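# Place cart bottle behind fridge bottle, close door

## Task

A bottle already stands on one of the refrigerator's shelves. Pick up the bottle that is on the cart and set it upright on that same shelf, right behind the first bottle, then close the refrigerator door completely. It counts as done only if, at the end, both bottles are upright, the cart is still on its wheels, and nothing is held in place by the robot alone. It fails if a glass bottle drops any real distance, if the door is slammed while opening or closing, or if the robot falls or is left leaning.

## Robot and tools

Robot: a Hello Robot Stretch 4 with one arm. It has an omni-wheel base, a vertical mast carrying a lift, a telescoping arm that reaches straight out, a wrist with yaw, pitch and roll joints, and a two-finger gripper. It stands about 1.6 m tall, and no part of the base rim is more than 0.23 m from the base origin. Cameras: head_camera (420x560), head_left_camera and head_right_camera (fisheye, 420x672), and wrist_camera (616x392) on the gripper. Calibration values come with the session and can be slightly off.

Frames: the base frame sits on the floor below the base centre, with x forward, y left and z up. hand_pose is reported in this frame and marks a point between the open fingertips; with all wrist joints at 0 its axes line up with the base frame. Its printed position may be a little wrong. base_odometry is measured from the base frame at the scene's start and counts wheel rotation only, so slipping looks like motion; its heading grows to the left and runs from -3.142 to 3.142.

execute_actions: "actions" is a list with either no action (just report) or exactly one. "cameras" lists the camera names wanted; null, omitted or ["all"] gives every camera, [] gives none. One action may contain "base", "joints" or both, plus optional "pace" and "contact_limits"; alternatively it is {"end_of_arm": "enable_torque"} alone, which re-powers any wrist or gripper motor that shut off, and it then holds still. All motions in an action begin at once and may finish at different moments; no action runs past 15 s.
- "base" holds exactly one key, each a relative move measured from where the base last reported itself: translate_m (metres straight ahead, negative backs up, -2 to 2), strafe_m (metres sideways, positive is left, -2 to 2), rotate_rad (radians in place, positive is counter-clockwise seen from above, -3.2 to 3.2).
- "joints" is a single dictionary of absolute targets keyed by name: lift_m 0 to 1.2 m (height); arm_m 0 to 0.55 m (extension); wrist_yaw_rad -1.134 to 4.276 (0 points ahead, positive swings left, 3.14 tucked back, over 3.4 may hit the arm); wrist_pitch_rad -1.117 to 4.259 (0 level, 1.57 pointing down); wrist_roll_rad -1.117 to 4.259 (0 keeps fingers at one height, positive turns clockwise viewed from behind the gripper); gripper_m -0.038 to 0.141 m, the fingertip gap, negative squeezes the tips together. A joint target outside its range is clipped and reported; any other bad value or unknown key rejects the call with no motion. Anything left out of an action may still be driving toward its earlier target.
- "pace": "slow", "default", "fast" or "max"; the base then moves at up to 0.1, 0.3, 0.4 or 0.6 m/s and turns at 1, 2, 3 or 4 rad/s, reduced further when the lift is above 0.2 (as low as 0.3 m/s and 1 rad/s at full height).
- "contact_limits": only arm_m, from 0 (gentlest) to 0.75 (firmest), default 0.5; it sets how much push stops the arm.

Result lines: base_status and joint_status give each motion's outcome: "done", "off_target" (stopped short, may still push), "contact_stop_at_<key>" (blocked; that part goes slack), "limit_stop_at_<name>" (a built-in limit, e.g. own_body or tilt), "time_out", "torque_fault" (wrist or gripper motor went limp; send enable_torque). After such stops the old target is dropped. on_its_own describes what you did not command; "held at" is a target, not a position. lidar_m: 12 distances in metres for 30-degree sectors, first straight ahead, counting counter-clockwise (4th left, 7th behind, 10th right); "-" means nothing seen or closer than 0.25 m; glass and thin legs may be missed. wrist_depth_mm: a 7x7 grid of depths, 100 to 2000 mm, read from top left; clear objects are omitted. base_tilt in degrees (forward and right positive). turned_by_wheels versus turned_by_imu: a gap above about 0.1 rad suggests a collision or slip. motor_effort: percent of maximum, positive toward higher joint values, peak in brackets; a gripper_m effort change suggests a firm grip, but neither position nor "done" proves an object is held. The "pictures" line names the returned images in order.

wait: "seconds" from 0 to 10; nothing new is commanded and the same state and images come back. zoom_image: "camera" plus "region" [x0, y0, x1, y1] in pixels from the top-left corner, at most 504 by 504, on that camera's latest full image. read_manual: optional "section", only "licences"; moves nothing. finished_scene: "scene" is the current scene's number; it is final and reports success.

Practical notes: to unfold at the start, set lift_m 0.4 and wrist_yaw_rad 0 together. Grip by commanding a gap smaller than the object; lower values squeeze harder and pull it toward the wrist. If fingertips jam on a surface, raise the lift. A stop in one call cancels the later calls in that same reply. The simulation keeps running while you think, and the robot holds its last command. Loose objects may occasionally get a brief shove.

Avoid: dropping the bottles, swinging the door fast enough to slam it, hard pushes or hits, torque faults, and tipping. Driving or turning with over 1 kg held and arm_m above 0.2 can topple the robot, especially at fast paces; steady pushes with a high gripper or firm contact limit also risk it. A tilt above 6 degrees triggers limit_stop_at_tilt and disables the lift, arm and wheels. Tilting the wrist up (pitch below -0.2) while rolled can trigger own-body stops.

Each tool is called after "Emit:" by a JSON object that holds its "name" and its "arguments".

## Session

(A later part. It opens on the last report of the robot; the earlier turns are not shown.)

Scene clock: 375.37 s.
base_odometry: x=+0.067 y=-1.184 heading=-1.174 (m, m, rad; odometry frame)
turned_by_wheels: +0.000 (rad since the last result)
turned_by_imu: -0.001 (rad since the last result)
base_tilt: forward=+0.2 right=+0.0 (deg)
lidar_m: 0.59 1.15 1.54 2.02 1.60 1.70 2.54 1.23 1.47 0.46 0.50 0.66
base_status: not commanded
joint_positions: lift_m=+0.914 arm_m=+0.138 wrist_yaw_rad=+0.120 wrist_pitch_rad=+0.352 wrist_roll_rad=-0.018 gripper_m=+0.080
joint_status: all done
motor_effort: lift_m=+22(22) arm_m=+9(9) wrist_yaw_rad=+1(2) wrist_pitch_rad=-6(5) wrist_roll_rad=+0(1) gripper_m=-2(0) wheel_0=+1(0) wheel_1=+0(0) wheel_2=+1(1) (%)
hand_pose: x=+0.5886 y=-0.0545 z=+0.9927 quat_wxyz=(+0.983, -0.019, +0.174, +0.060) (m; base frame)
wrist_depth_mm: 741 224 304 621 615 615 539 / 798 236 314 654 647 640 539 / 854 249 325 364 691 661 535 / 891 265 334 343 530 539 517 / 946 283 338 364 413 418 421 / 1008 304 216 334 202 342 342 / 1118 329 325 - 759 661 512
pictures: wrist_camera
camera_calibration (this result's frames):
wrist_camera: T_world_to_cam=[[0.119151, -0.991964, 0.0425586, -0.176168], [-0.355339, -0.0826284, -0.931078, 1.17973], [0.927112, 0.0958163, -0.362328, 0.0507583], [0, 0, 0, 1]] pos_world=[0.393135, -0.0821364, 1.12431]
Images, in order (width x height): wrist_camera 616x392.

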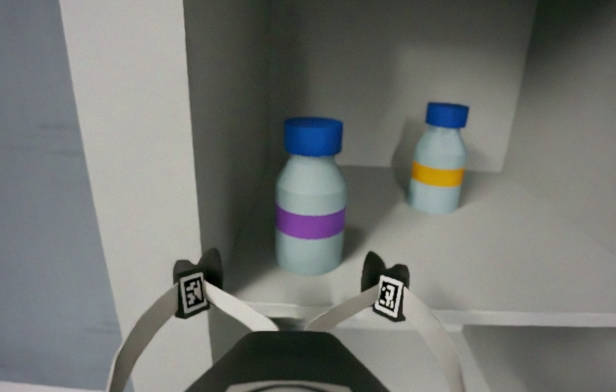

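Emit:
{"name": "execute_actions", "arguments": {"actions": [{"joints":{"arm_m":0.27},"pace":"slow"}], "cameras": []}}

Emit:
{"name": "execute_actions", "arguments": {"actions": [{"joints":{"gripper_m":0.0}}], "cameras": []}}

Emit:
{"name": "execute_actions", "arguments": {"actions": [{"joints":{"lift_m":0.93},"pace":"slow"}], "cameras": ["wrist_camera"]}}

Emit:
{"name": "execute_actions", "arguments": {"actions": [{"base":{"strafe_m":-0.13},"joints":{"wrist_yaw_rad":0},"pace":"slow"}], "cameras": ["wrist_camera","head_camera"]}}

Scene clock: 389.37 s.
base_odometry: x=+0.067 y=-1.184 heading=-1.174 (m, m, rad; odometry frame)
turned_by_wheels: +0.000 (rad since the last result)
turned_by_imu: -0.001 (rad since the last result)
base_tilt: forward=+0.2 right=+0.0 (deg)
lidar_m: 0.59 1.22 1.55 2.03 1.60 1.73 2.54 1.21 1.44 0.46 0.48 0.63
base_status: not commanded
joint_positions: lift_m=+0.914 arm_m=+0.268 wrist_yaw_rad=+0.120 wrist_pitch_rad=+0.352 wrist_roll_rad=-0.018 gripper_m=+0.080
joint_status: all done
motor_effort: lift_m=+22(22) arm_m=+9(10) wrist_yaw_rad=+1(1) wrist_pitch_rad=-6(5) wrist_roll_rad=+0(1) gripper_m=+0(2) wheel_0=+0(0) wheel_1=+0(0) wheel_2=+1(1) (%)
hand_pose: x=+0.7186 y=-0.0545 z=+0.9927 quat_wxyz=(+0.983, -0.019, +0.174, +0.060) (m; base frame)
wrist_depth_mm: 121 177 338 504 496 496 492 / 122 180 347 530 525 517 504 / 124 183 355 554 554 539 517 / 128 186 325 205 569 373 512 / 135 187 264 216 410 392 421 / 143 172 216 220 203 325 325 / 153 166 266 - 266 266 270
pictures: none
No camera images: the call's "cameras" was empty. Leave "cameras" out to get every camera's image.

Scene clock: 390.97 s.
base_odometry: x=+0.067 y=-1.184 heading=-1.174 (m, m, rad; odometry frame)
turned_by_wheels: +0.000 (rad since the last result)
turned_by_imu: +0.000 (rad since the last result)
base_tilt: forward=+0.1 right=+0.1 (deg)
lidar_m: 0.58 1.18 1.56 2.03 1.59 1.74 2.52 1.23 1.41 0.45 0.49 0.64
base_status: not commanded
joint_positions: lift_m=+0.914 arm_m=+0.268 wrist_yaw_rad=+0.120 wrist_pitch_rad=+0.356 wrist_roll_rad=-0.018 gripper_m=+0.001
joint_status: all done
motor_effort: lift_m=+22(22) arm_m=+9(9) wrist_yaw_rad=+2(2) wrist_pitch_rad=-18(18) wrist_roll_rad=+0(3) gripper_m=-25(24) wheel_0=+0(0) wheel_1=+0(0) wheel_2=+1(0) (%)
hand_pose: x=+0.7183 y=-0.0545 z=+0.9915 quat_wxyz=(+0.982, -0.020, +0.176, +0.061) (m; base frame)
wrist_depth_mm: 121 176 336 504 500 496 488 / 122 180 345 530 525 521 508 / 124 182 355 549 559 373 521 / 128 186 324 193 549 375 496 / 135 188 263 204 404 389 418 / 144 165 206 207 186 320 320 / 153 190 254 - 260 260 272
pictures: none
No camera images: the call's "cameras" was empty. Leave "cameras" out to get every camera's image.

Scene clock: 391.83 s.
base_odometry: x=+0.067 y=-1.184 heading=-1.174 (m, m, rad; odometry frame)
turned_by_wheels: +0.000 (rad since the last result)
turned_by_imu: +0.000 (rad since the last result)
base_tilt: forward=+0.2 right=+0.0 (deg)
lidar_m: 0.58 1.18 1.55 2.02 1.59 1.74 2.51 1.24 1.47 0.44 0.49 0.64
base_status: not commanded
joint_positions: lift_m=+0.930 arm_m=+0.268 wrist_yaw_rad=+0.120 wrist_pitch_rad=+0.357 wrist_roll_rad=-0.018 gripper_m=+0.001
joint_status: all done
motor_effort: lift_m=+25(26) arm_m=+9(9) wrist_yaw_rad=+1(1) wrist_pitch_rad=-18(19) wrist_roll_rad=+2(0) gripper_m=-24(23) wheel_0=+0(0) wheel_1=+0(0) wheel_2=+1(1) (%)
hand_pose: x=+0.7182 y=-0.0545 z=+1.0072 quat_wxyz=(+0.982, -0.020, +0.176, +0.061) (m; base frame)
wrist_depth_mm: 121 176 336 500 496 492 492 / 122 180 347 530 525 521 508 / 124 183 353 549 554 539 521 / 128 186 324 193 580 377 517 / 135 189 263 204 433 397 442 / 144 165 206 207 185 343 345 / 153 190 272 - 281 282 286
pictures: wrist_camera
camera_calibration (this result's frames):
wrist_camera: T_world_to_cam=[[0.119475, -0.991924, 0.0425659, -0.192484], [-0.359401, -0.0831748, -0.929469, 1.24057], [0.925503, 0.0957498, -0.366436, -0.0588863], [0, 0, 0, 1]] pos_world=[0.523358, -0.0821078, 1.13968]
Images, in order (width x height): wrist_camera 616x392.

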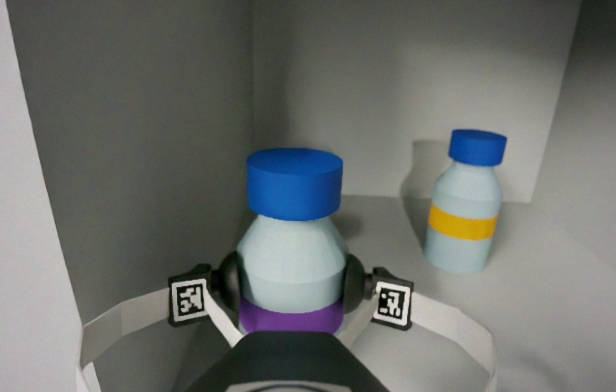

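Scene clock: 394.27 s.
base_odometry: x=-0.052 y=-1.235 heading=-1.174 (m, m, rad; odometry frame)
turned_by_wheels: +0.000 (rad since the last result)
turned_by_imu: -0.001 (rad since the last result)
base_tilt: forward=+0.2 right=+0.0 (deg)
lidar_m: 0.61 0.64 1.58 2.15 1.72 1.89 2.52 1.18 2.71 0.33 0.37 0.49
base_status: done
joint_positions: lift_m=+0.930 arm_m=+0.268 wrist_yaw_rad=+0.000 wrist_pitch_rad=+0.357 wrist_roll_rad=-0.018 gripper_m=+0.001
joint_status: all done
motor_effort: lift_m=+25(25) arm_m=+8(9) wrist_yaw_rad=+0(1) wrist_pitch_rad=-18(19) wrist_roll_rad=+0(2) gripper_m=-25(25) wheel_0=+0(4) wheel_1=+0(5) wheel_2=+1(0) (%)
hand_pose: x=+0.7098 y=-0.0874 z=+1.0072 quat_wxyz=(+0.984, -0.009, +0.177, +0.002) (m; base frame)
wrist_depth_mm: 373 500 512 525 521 362 276 / 377 521 539 554 554 368 273 / 377 549 574 389 580 368 274 / 377 521 564 193 554 368 273 / 368 410 397 204 436 368 274 / 320 175 204 207 186 327 273 / 264 270 273 - 281 276 271
pictures: head_camera, wrist_camera
camera_calibration (this result's frames):
wrist_camera: T_world_to_cam=[[0.000339253, -0.999094, 0.0425664, -0.140138], [-0.366762, -0.0397244, -0.929466, 1.2438], [0.930315, -0.0152964, -0.366443, -0.0609979], [0, 0, 0, 1]] pos_world=[0.512974, -0.0915349, 1.13968]
Images, in order (width x height): head_camera 420x560, wrist_camera 616x392.

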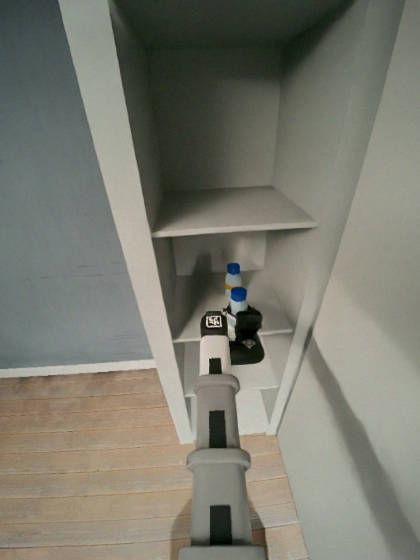

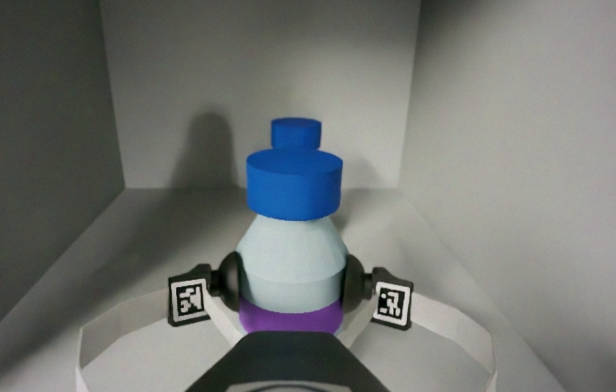

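Emit:
{"name": "execute_actions", "arguments": {"actions": [{"joints":{"arm_m":0.365},"pace":"slow"}], "cameras": []}}

Emit:
{"name": "execute_actions", "arguments": {"actions": [{"joints":{"lift_m":0.909},"pace":"slow"}], "cameras": ["head_camera"]}}

Emit:
{"name": "execute_actions", "arguments": {"actions": [{"joints":{"gripper_m":0.08,"lift_m":0.914},"pace":"slow"}], "cameras": []}}

Emit:
{"name": "execute_actions", "arguments": {"actions": [{"joints":{"arm_m":0.0},"pace":"slow"}], "cameras": ["wrist_camera","head_camera"]}}

Scene clock: 402.23 s.
base_odometry: x=-0.052 y=-1.235 heading=-1.174 (m, m, rad; odometry frame)
turned_by_wheels: +0.000 (rad since the last result)
turned_by_imu: -0.001 (rad since the last result)
base_tilt: forward=+0.2 right=-0.1 (deg)
lidar_m: 0.58 0.62 1.60 2.13 1.69 1.87 2.53 1.16 2.70 0.31 0.36 0.49
base_status: not commanded
joint_positions: lift_m=+0.930 arm_m=+0.363 wrist_yaw_rad=+0.000 wrist_pitch_rad=+0.357 wrist_roll_rad=-0.018 gripper_m=+0.001
joint_status: all done
motor_effort: lift_m=+25(25) arm_m=+9(9) wrist_yaw_rad=+0(0) wrist_pitch_rad=-18(19) wrist_roll_rad=+1(0) gripper_m=-24(24) wheel_0=+0(0) wheel_1=+0(0) wheel_2=+0(1) (%)
hand_pose: x=+0.8047 y=-0.0874 z=+1.0072 quat_wxyz=(+0.984, -0.009, +0.177, +0.002) (m; base frame)
wrist_depth_mm: 382 415 424 433 445 353 268 / 389 439 449 459 466 353 264 / 387 466 480 477 492 357 265 / 389 488 500 193 517 357 266 / 377 413 397 204 436 359 265 / 320 176 205 207 186 317 265 / 264 268 272 - 281 281 270
pictures: none
No camera images: the call's "cameras" was empty. Leave "cameras" out to get every camera's image.

Scene clock: 403.17 s.
base_odometry: x=-0.052 y=-1.235 heading=-1.174 (m, m, rad; odometry frame)
turned_by_wheels: +0.000 (rad since the last result)
turned_by_imu: +0.000 (rad since the last result)
base_tilt: forward=+0.2 right=+0.0 (deg)
lidar_m: 0.60 0.60 1.57 2.16 1.69 1.86 2.51 1.17 2.71 0.33 0.35 0.46
base_status: not commanded
joint_positions: lift_m=+0.909 arm_m=+0.363 wrist_yaw_rad=-0.001 wrist_pitch_rad=+0.353 wrist_roll_rad=-0.018 gripper_m=+0.001
joint_status: all done
motor_effort: lift_m=+18(20) arm_m=+9(9) wrist_yaw_rad=+2(3) wrist_pitch_rad=-8(19) wrist_roll_rad=+1(0) gripper_m=-25(23) wheel_0=+0(0) wheel_1=+0(0) wheel_2=+1(1) (%)
hand_pose: x=+0.8050 y=-0.0876 z=+0.9878 quat_wxyz=(+0.984, -0.009, +0.176, +0.001) (m; base frame)
wrist_depth_mm: 384 418 424 433 442 351 268 / 387 439 449 459 469 353 263 / 387 466 473 286 496 355 266 / 389 484 492 193 512 355 265 / 357 382 220 204 399 355 265 / 296 174 205 207 185 304 265 / 242 249 252 - 258 254 257
pictures: head_camera
Images, in order (width x height): head_camera 420x560.

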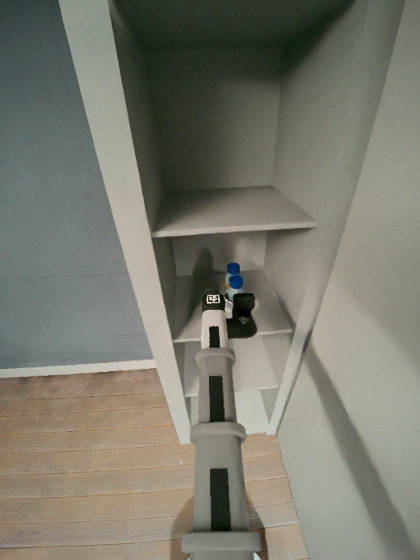

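Scene clock: 406.20 s.
base_odometry: x=-0.052 y=-1.235 heading=-1.174 (m, m, rad; odometry frame)
turned_by_wheels: +0.000 (rad since the last result)
turned_by_imu: -0.001 (rad since the last result)
base_tilt: forward=+0.2 right=+0.0 (deg)
lidar_m: 0.60 0.63 1.57 2.15 1.71 1.84 2.50 1.16 2.68 0.34 0.35 0.47
base_status: not commanded
joint_positions: lift_m=+0.914 arm_m=+0.363 wrist_yaw_rad=-0.001 wrist_pitch_rad=+0.352 wrist_roll_rad=-0.018 gripper_m=+0.080
joint_status: all done
motor_effort: lift_m=+23(24) arm_m=+9(9) wrist_yaw_rad=+2(3) wrist_pitch_rad=-6(18) wrist_roll_rad=+0(1) gripper_m=-2(23) wheel_0=+0(0) wheel_1=+0(0) wheel_2=+1(1) (%)
hand_pose: x=+0.8051 y=-0.0876 z=+0.9925 quat_wxyz=(+0.984, -0.009, +0.175, +0.001) (m; base frame)
wrist_depth_mm: 384 415 424 436 442 353 268 / 387 439 449 459 462 355 264 / 392 462 473 307 496 355 265 / 387 484 496 203 512 355 265 / 362 392 362 213 415 357 265 / 303 304 216 215 203 315 264 / 254 251 266 - 264 265 257
pictures: none
No camera images: the call's "cameras" was empty. Leave "cameras" out to get every camera's image.

Scene clock: 411.13 s.
base_odometry: x=-0.052 y=-1.235 heading=-1.174 (m, m, rad; odometry frame)
turned_by_wheels: +0.000 (rad since the last result)
turned_by_imu: -0.001 (rad since the last result)
base_tilt: forward=+0.2 right=+0.1 (deg)
lidar_m: 0.60 0.66 1.53 2.14 1.69 1.87 2.52 1.13 2.68 0.32 0.34 0.47
base_status: not commanded
joint_positions: lift_m=+0.914 arm_m=+0.002 wrist_yaw_rad=+0.000 wrist_pitch_rad=+0.352 wrist_roll_rad=-0.018 gripper_m=+0.080
joint_status: all done
motor_effort: lift_m=+23(23) arm_m=-9(7) wrist_yaw_rad=+2(2) wrist_pitch_rad=-6(6) wrist_roll_rad=+1(0) gripper_m=-1(0) wheel_0=+0(0) wheel_1=+0(0) wheel_2=+1(1) (%)
hand_pose: x=+0.4433 y=-0.0875 z=+0.9925 quat_wxyz=(+0.984, -0.009, +0.175, +0.001) (m; base frame)
wrist_depth_mm: 351 559 759 768 676 394 353 / 366 564 788 809 683 413 353 / 382 564 820 732 691 433 353 / 410 500 549 564 564 455 355 / 433 512 931 976 525 480 355 / 477 480 216 904 202 473 353 / 1182 508 768 - 621 433 351
pictures: head_camera, wrist_camera
camera_calibration (this result's frames):
wrist_camera: T_world_to_cam=[[-0.000389408, -0.999094, 0.0425657, -0.139248], [-0.362661, -0.0395268, -0.931083, 1.13226], [0.931921, -0.0157995, -0.362317, 0.176728], [0, 0, 0, 1]] pos_world=[0.245877, -0.0915746, 1.12419]
Images, in order (width x height): head_camera 420x560, wrist_camera 616x392.

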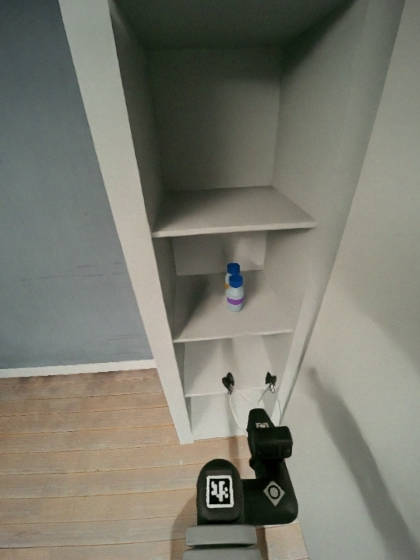

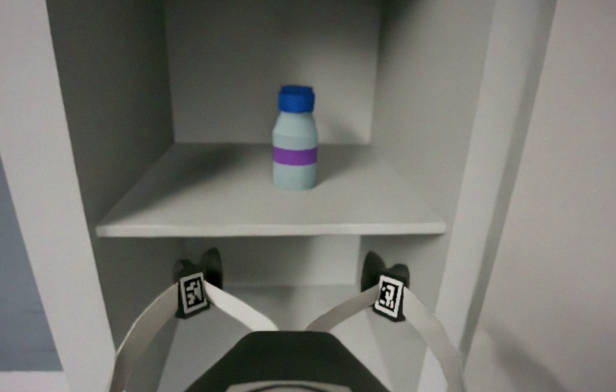

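Emit:
{"name": "execute_actions", "arguments": {"actions": [{"base":{"translate_m":-0.4},"joints":{"lift_m":0.4}}], "cameras": []}}

Emit:
{"name": "execute_actions", "arguments": {"actions": [{"joints":{"wrist_yaw_rad":3.1,"wrist_pitch_rad":0,"gripper_m":0.05}}], "cameras": []}}

Emit:
{"name": "execute_actions", "arguments": {"actions": [{"base":{"strafe_m":-0.7}}]}}

Scene clock: 426.40 s.
base_odometry: x=-0.207 y=-0.866 heading=-1.174 (m, m, rad; odometry frame)
turned_by_wheels: +0.000 (rad since the last result)
turned_by_imu: +0.000 (rad since the last result)
base_tilt: forward=+0.2 right=+0.0 (deg)
lidar_m: 1.00 1.59 2.09 2.10 1.48 1.84 2.10 0.85 0.87 2.55 0.63 0.54
base_status: done
joint_positions: lift_m=+0.400 arm_m=+0.002 wrist_yaw_rad=+0.000 wrist_pitch_rad=+0.352 wrist_roll_rad=-0.018 gripper_m=+0.080
joint_status: all done
motor_effort: lift_m=+19(22) arm_m=-8(9) wrist_yaw_rad=+2(1) wrist_pitch_rad=-5(6) wrist_roll_rad=-1(0) gripper_m=-2(0) wheel_0=+1(0) wheel_1=-1(5) wheel_2=-2(8) (%)
hand_pose: x=+0.4432 y=-0.0875 z=+0.4789 quat_wxyz=(+0.985, -0.009, +0.175, +0.001) (m; base frame)
wrist_depth_mm: 1182 1205 1098 1138 768 517 387 / 1281 1255 1098 1205 809 525 387 / 1336 1336 1229 1308 866 525 392 / 1366 1397 1118 1281 878 525 392 / 1118 1138 931 960 820 530 389 / 878 891 216 917 203 530 389 / 741 741 778 - 768 477 387
pictures: none
No camera images: the call's "cameras" was empty. Leave "cameras" out to get every camera's image.

Scene clock: 428.77 s.
base_odometry: x=-0.207 y=-0.866 heading=-1.174 (m, m, rad; odometry frame)
turned_by_wheels: +0.000 (rad since the last result)
turned_by_imu: -0.001 (rad since the last result)
base_tilt: forward=+0.1 right=+0.0 (deg)
lidar_m: 1.01 1.60 2.08 2.12 1.50 1.85 2.13 0.81 0.82 2.54 0.61 0.55
base_status: not commanded
joint_positions: lift_m=+0.400 arm_m=+0.002 wrist_yaw_rad=+3.099 wrist_pitch_rad=+0.002 wrist_roll_rad=-0.018 gripper_m=+0.050
joint_status: all done
motor_effort: lift_m=+19(19) arm_m=-8(9) wrist_yaw_rad=+2(10) wrist_pitch_rad=-5(12) wrist_roll_rad=-1(1) gripper_m=-2(0) wheel_0=+1(1) wheel_1=-1(1) wheel_2=-2(2) (%)
hand_pose: x=-0.1121 y=+0.0995 z=+0.5778 quat_wxyz=(+0.021, -0.001, -0.009, +1.000) (m; base frame)
wrist_depth_mm: - 141 - - - - - / - 130 - - - - - / 109 142 243 - - - - / 140 175 - - - - - / - - - - - - - / 1308 1756 202 1756 199 - 1983 / 1182 1255 1397 - 1308 1336 1397
pictures: none
No camera images: the call's "cameras" was empty. Leave "cameras" out to get every camera's image.

Scene clock: 432.43 s.
base_odometry: x=-0.853 y=-1.136 heading=-1.174 (m, m, rad; odometry frame)
turned_by_wheels: +0.000 (rad since the last result)
turned_by_imu: -0.003 (rad since the last result)
base_tilt: forward=+0.2 right=+0.0 (deg)
lidar_m: 1.33 0.48 2.17 2.72 2.12 2.22 0.58 0.64 2.00 1.86 1.94 1.74
base_status: done
joint_positions: lift_m=+0.400 arm_m=+0.002 wrist_yaw_rad=+3.100 wrist_pitch_rad=+0.002 wrist_roll_rad=-0.018 gripper_m=+0.050
joint_status: not commanded
motor_effort: lift_m=+19(19) arm_m=-9(9) wrist_yaw_rad=+2(3) wrist_pitch_rad=-6(6) wrist_roll_rad=+2(1) gripper_m=-4(3) wheel_0=-1(7) wheel_1=+2(8) wheel_2=+0(2) (%)
hand_pose: x=-0.1121 y=+0.0995 z=+0.5778 quat_wxyz=(+0.021, -0.001, -0.009, +1.000) (m; base frame)
wrist_depth_mm: - 140 - - - - - / - 130 723 - - - - / 108 142 243 - - - - / 140 175 1366 - - - - / - 741 741 1336 - - - / 1618 1808 202 1336 200 1983 1983 / 1205 904 1025 - 1336 1336 1366
pictures: head_camera, head_left_camera, head_right_camera, wrist_camera
camera_calibration (this result's frames):
wrist_camera: T_world_to_cam=[[0.0566643, 0.997594, 0.039954, -0.12571], [0.0231075, 0.0386971, -0.998984, 0.626747], [-0.998126, 0.05753, -0.0208592, 0.12596], [0, 0, 0, 1]] pos_world=[0.118365, 0.0939077, 0.63376]
Images, in order (width x height): head_camera 420x560, head_left_camera 420x672, head_right_camera 420x672, wrist_camera 616x392.

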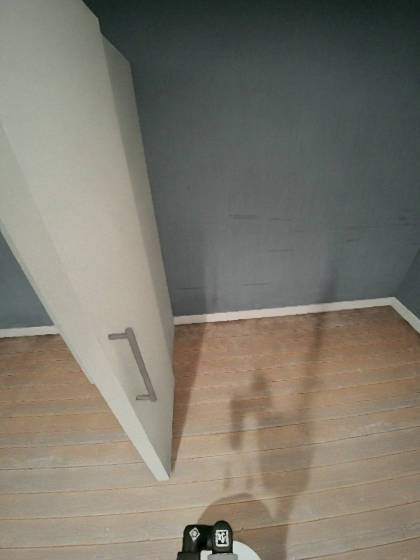

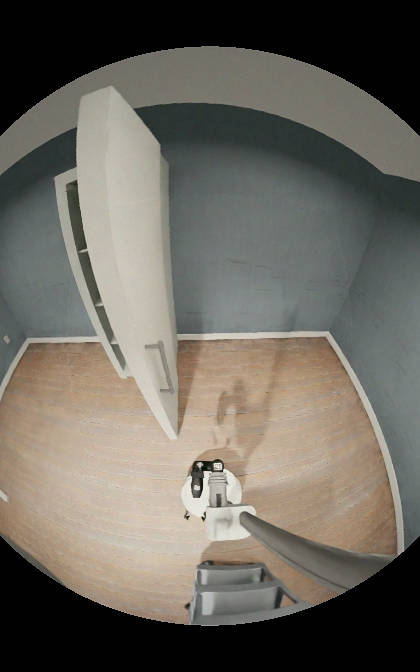

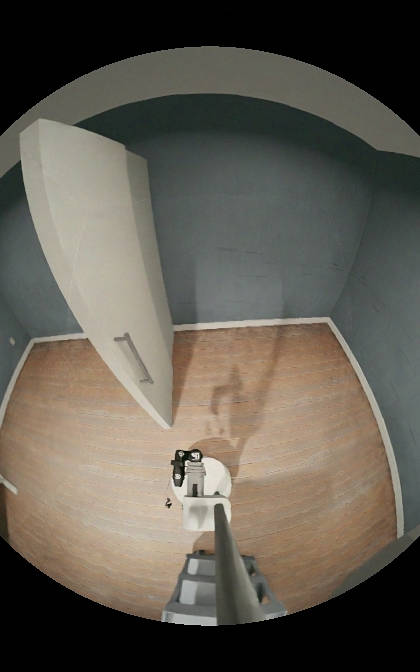

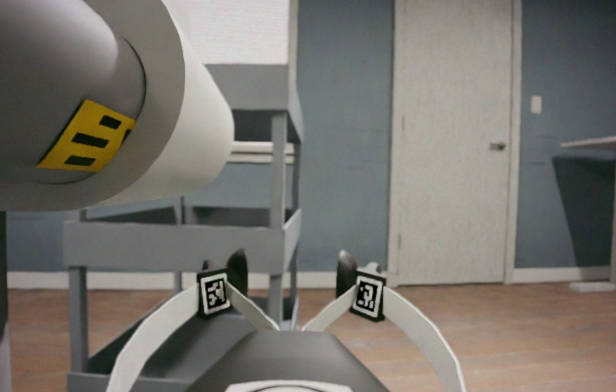

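Emit:
{"name": "execute_actions", "arguments": {"actions": [{"base":{"strafe_m":-0.12}}], "cameras": []}}

Emit:
{"name": "execute_actions", "arguments": {"actions": [{"base":{"translate_m":0.65}}], "cameras": []}}

Emit:
{"name": "execute_actions", "arguments": {"actions": [{"base":{"strafe_m":0.75},"pace":"slow"}], "cameras": ["head_camera","head_left_camera"]}}

Scene clock: 442.07 s.
base_odometry: x=-0.963 y=-1.182 heading=-1.174 (m, m, rad; odometry frame)
turned_by_wheels: +0.000 (rad since the last result)
turned_by_imu: -0.001 (rad since the last result)
base_tilt: forward=+0.2 right=-0.1 (deg)
lidar_m: 1.61 0.54 0.58 2.71 2.24 0.61 0.60 0.66 1.88 1.73 1.80 1.73
base_status: done
joint_positions: lift_m=+0.400 arm_m=+0.002 wrist_yaw_rad=+3.100 wrist_pitch_rad=+0.002 wrist_roll_rad=-0.018 gripper_m=+0.050
joint_status: not commanded
motor_effort: lift_m=+19(19) arm_m=-9(9) wrist_yaw_rad=+2(2) wrist_pitch_rad=-6(6) wrist_roll_rad=+1(2) gripper_m=-2(2) wheel_0=-1(6) wheel_1=+2(7) wheel_2=+0(0) (%)
hand_pose: x=-0.1121 y=+0.0995 z=+0.5778 quat_wxyz=(+0.021, -0.001, -0.009, +1.000) (m; base frame)
wrist_depth_mm: - 141 - - - - - / - 130 741 750 - - - / 108 142 242 976 - - - / 140 174 - - - - - / - - 759 741 - - - / 1808 1708 202 1336 200 - - / 1281 960 1042 - 1336 1336 1366
pictures: none
No camera images: the call's "cameras" was empty. Leave "cameras" out to get every camera's image.

Scene clock: 445.70 s.
base_odometry: x=-0.712 y=-1.782 heading=-1.174 (m, m, rad; odometry frame)
turned_by_wheels: +0.000 (rad since the last result)
turned_by_imu: -0.003 (rad since the last result)
base_tilt: forward=+0.2 right=-0.1 (deg)
lidar_m: 0.98 0.61 0.36 0.36 0.32 2.92 1.22 2.62 1.81 1.69 1.53 1.01
base_status: done
joint_positions: lift_m=+0.400 arm_m=+0.002 wrist_yaw_rad=+3.100 wrist_pitch_rad=+0.002 wrist_roll_rad=-0.018 gripper_m=+0.050
joint_status: not commanded
motor_effort: lift_m=+19(19) arm_m=-9(9) wrist_yaw_rad=+2(3) wrist_pitch_rad=-5(6) wrist_roll_rad=-1(1) gripper_m=-2(2) wheel_0=-1(4) wheel_1=+1(5) wheel_2=+1(8) (%)
hand_pose: x=-0.1122 y=+0.0995 z=+0.5778 quat_wxyz=(+0.021, -0.001, -0.009, +1.000) (m; base frame)
wrist_depth_mm: - 140 - - - - - / - 130 - - - - - / 108 142 242 - - - - / 140 174 - - - - - / - - 1983 - - - - / 1756 1808 202 1430 199 1983 1983 / 1281 1229 1366 - 1336 1308 1336
pictures: none
No camera images: the call's "cameras" was empty. Leave "cameras" out to get every camera's image.

Scene clock: 454.33 s.
base_odometry: x=-0.021 y=-1.492 heading=-1.174 (m, m, rad; odometry frame)
turned_by_wheels: +0.000 (rad since the last result)
turned_by_imu: +0.001 (rad since the last result)
base_tilt: forward=+0.1 right=-0.1 (deg)
lidar_m: 0.25 0.30 0.34 2.25 1.94 2.05 1.81 1.37 2.60 2.45 1.44 0.31
base_status: done
joint_positions: lift_m=+0.400 arm_m=+0.002 wrist_yaw_rad=+3.100 wrist_pitch_rad=+0.002 wrist_roll_rad=-0.018 gripper_m=+0.050
joint_status: not commanded
motor_effort: lift_m=+19(19) arm_m=-8(9) wrist_yaw_rad=+1(2) wrist_pitch_rad=-6(6) wrist_roll_rad=+0(1) gripper_m=-2(2) wheel_0=-1(8) wheel_1=+0(7) wheel_2=+0(2) (%)
hand_pose: x=-0.1122 y=+0.0994 z=+0.5777 quat_wxyz=(+0.021, -0.001, -0.009, +1.000) (m; base frame)
wrist_depth_mm: - 140 - - - - - / - 129 - - - - - / 108 142 242 - - - - / 140 175 - - - - - / - 1983 - - - - - / 1430 1537 202 1808 200 1983 1983 / 1255 1229 1397 - 1336 1336 1397
pictures: head_camera, head_left_camera
Images, in order (width x height): head_camera 420x560, head_left_camera 420x672.

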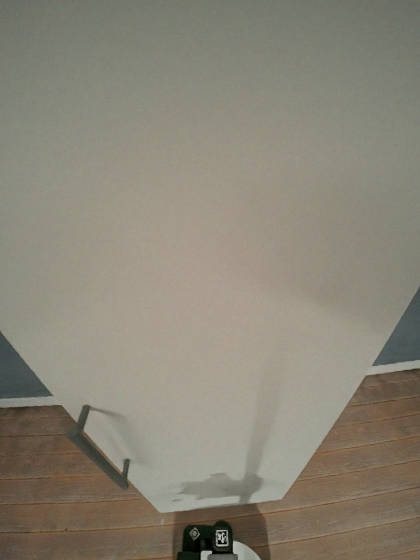

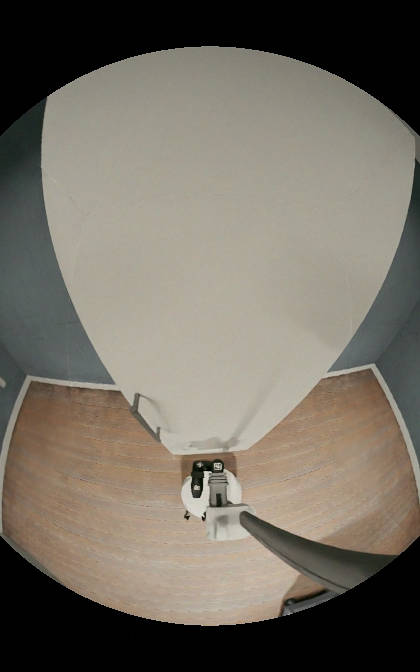

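Emit:
{"name": "execute_actions", "arguments": {"actions": [{"base":{"translate_m":0.13},"pace":"slow"}], "cameras": []}}

Emit:
{"name": "execute_actions", "arguments": {"actions": [], "cameras": ["head_left_camera"]}}

Scene clock: 462.77 s.
base_odometry: x=+0.061 y=-1.586 heading=-1.080 (m, m, rad; odometry frame)
turned_by_wheels: +0.094 (rad since the last result)
turned_by_imu: +0.149 (rad since the last result)
base_tilt: forward=+0.2 right=+0.0 (deg)
lidar_m: - 0.25 1.28 2.19 1.92 2.25 1.47 1.48 2.57 2.47 0.25 0.25
base_status: translate_m contact_stop (by the wheels' count: +0.120 of +0.130)
joint_positions: lift_m=+0.400 arm_m=+0.001 wrist_yaw_rad=+3.100 wrist_pitch_rad=+0.002 wrist_roll_rad=-0.018 gripper_m=+0.050
joint_status: not commanded
on_its_own: the wheels are slack since a contact_stop
motor_effort: lift_m=+21(21) arm_m=-8(8) wrist_yaw_rad=+1(2) wrist_pitch_rad=-5(6) wrist_roll_rad=+1(1) gripper_m=-2(3) wheel_0=+0(18) wheel_1=+0(26) wheel_2=+0(33) (%)
hand_pose: x=-0.1122 y=+0.0994 z=+0.5776 quat_wxyz=(+0.021, -0.001, -0.009, +1.000) (m; base frame)
wrist_depth_mm: - 141 - - - - - / - 129 - - - - - / 108 142 242 - - - - / 140 174 - - - - - / - - - - - - - / 1756 1618 202 1808 200 1983 1983 / 1255 1229 1397 - 1336 1336 1366
pictures: none
No camera images: the call's "cameras" was empty. Leave "cameras" out to get every camera's image.

not run: a stop came earlier in this reply.

Back off and inspect from the side.

Emit:
{"name": "execute_actions", "arguments": {"actions": [{"base":{"translate_m":-0.5}}], "cameras": []}}

Emit:
{"name": "execute_actions", "arguments": {"actions": [{"base":{"strafe_m":0.55}}], "cameras": ["head_camera","head_right_camera"]}}

Scene clock: 470.23 s.
base_odometry: x=-0.175 y=-1.144 heading=-1.080 (m, m, rad; odometry frame)
turned_by_wheels: +0.000 (rad since the last result)
turned_by_imu: +0.000 (rad since the last result)
base_tilt: forward=+0.2 right=+0.0 (deg)
lidar_m: 0.65 0.76 2.08 2.24 1.68 2.38 1.15 0.96 2.50 2.44 1.73 0.68
base_status: done
joint_positions: lift_m=+0.400 arm_m=+0.001 wrist_yaw_rad=+3.100 wrist_pitch_rad=+0.002 wrist_roll_rad=-0.018 gripper_m=+0.050
joint_status: not commanded
motor_effort: lift_m=+21(21) arm_m=-8(8) wrist_yaw_rad=+1(1) wrist_pitch_rad=-6(6) wrist_roll_rad=+2(1) gripper_m=-3(3) wheel_0=+0(2) wheel_1=-1(5) wheel_2=-2(9) (%)
hand_pose: x=-0.1122 y=+0.0994 z=+0.5776 quat_wxyz=(+0.021, -0.001, -0.009, +1.000) (m; base frame)
wrist_depth_mm: - 140 - - - - - / - 129 - - - - - / 108 142 241 - - - - / 140 174 - - - - - / - 1708 - - - - - / 1308 1118 202 1756 200 - 1983 / 1182 1060 1336 - 1336 1336 1397
pictures: none
No camera images: the call's "cameras" was empty. Leave "cameras" out to get every camera's image.

Scene clock: 473.40 s.
base_odometry: x=+0.310 y=-0.885 heading=-1.080 (m, m, rad; odometry frame)
turned_by_wheels: +0.000 (rad since the last result)
turned_by_imu: +0.001 (rad since the last result)
base_tilt: forward=+0.2 right=+0.0 (deg)
lidar_m: 1.33 1.45 1.73 1.68 1.17 1.50 2.30 1.28 1.35 2.99 0.97 0.78
base_status: done
joint_positions: lift_m=+0.400 arm_m=+0.001 wrist_yaw_rad=+3.100 wrist_pitch_rad=+0.002 wrist_roll_rad=-0.018 gripper_m=+0.050
joint_status: not commanded
motor_effort: lift_m=+21(21) arm_m=-8(8) wrist_yaw_rad=+1(1) wrist_pitch_rad=-5(6) wrist_roll_rad=+2(1) gripper_m=-2(3) wheel_0=+1(9) wheel_1=-1(8) wheel_2=-1(1) (%)
hand_pose: x=-0.1122 y=+0.0994 z=+0.5776 quat_wxyz=(+0.021, -0.001, -0.009, +1.000) (m; base frame)
wrist_depth_mm: - 140 - - - - - / - 129 - - - - - / 109 142 242 - - - - / 140 174 - - - - - / - - - - - - - / 1537 1808 202 1756 200 - 1983 / 1255 1229 1366 - 1336 1336 1366
pictures: head_camera, head_right_camera
Images, in order (width x height): head_camera 420x560, head_right_camera 420x672.

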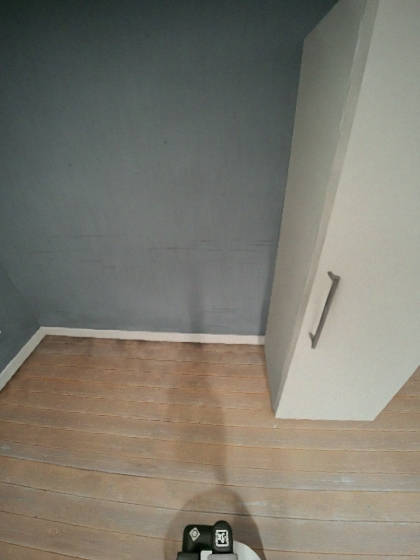

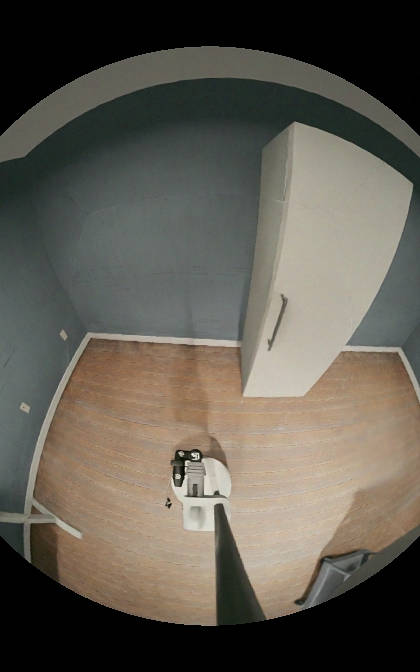

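Emit:
{"name": "zoom_image", "arguments": {"camera": "head_camera", "region": [250, 20, 420, 430]}}

Region (250, 20, 420, 430) of head_camera's 420x560 image, scaled by 1.229, with more detail than that image has; it fills the left 209 columns of this view, and the rest is white.

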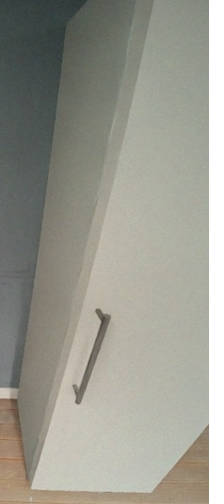

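Looks flush, and the push ended in a hard stop.

Emit:
{"name": "finished_scene", "arguments": {"scene": 1}}

The scene is finished: the task was done.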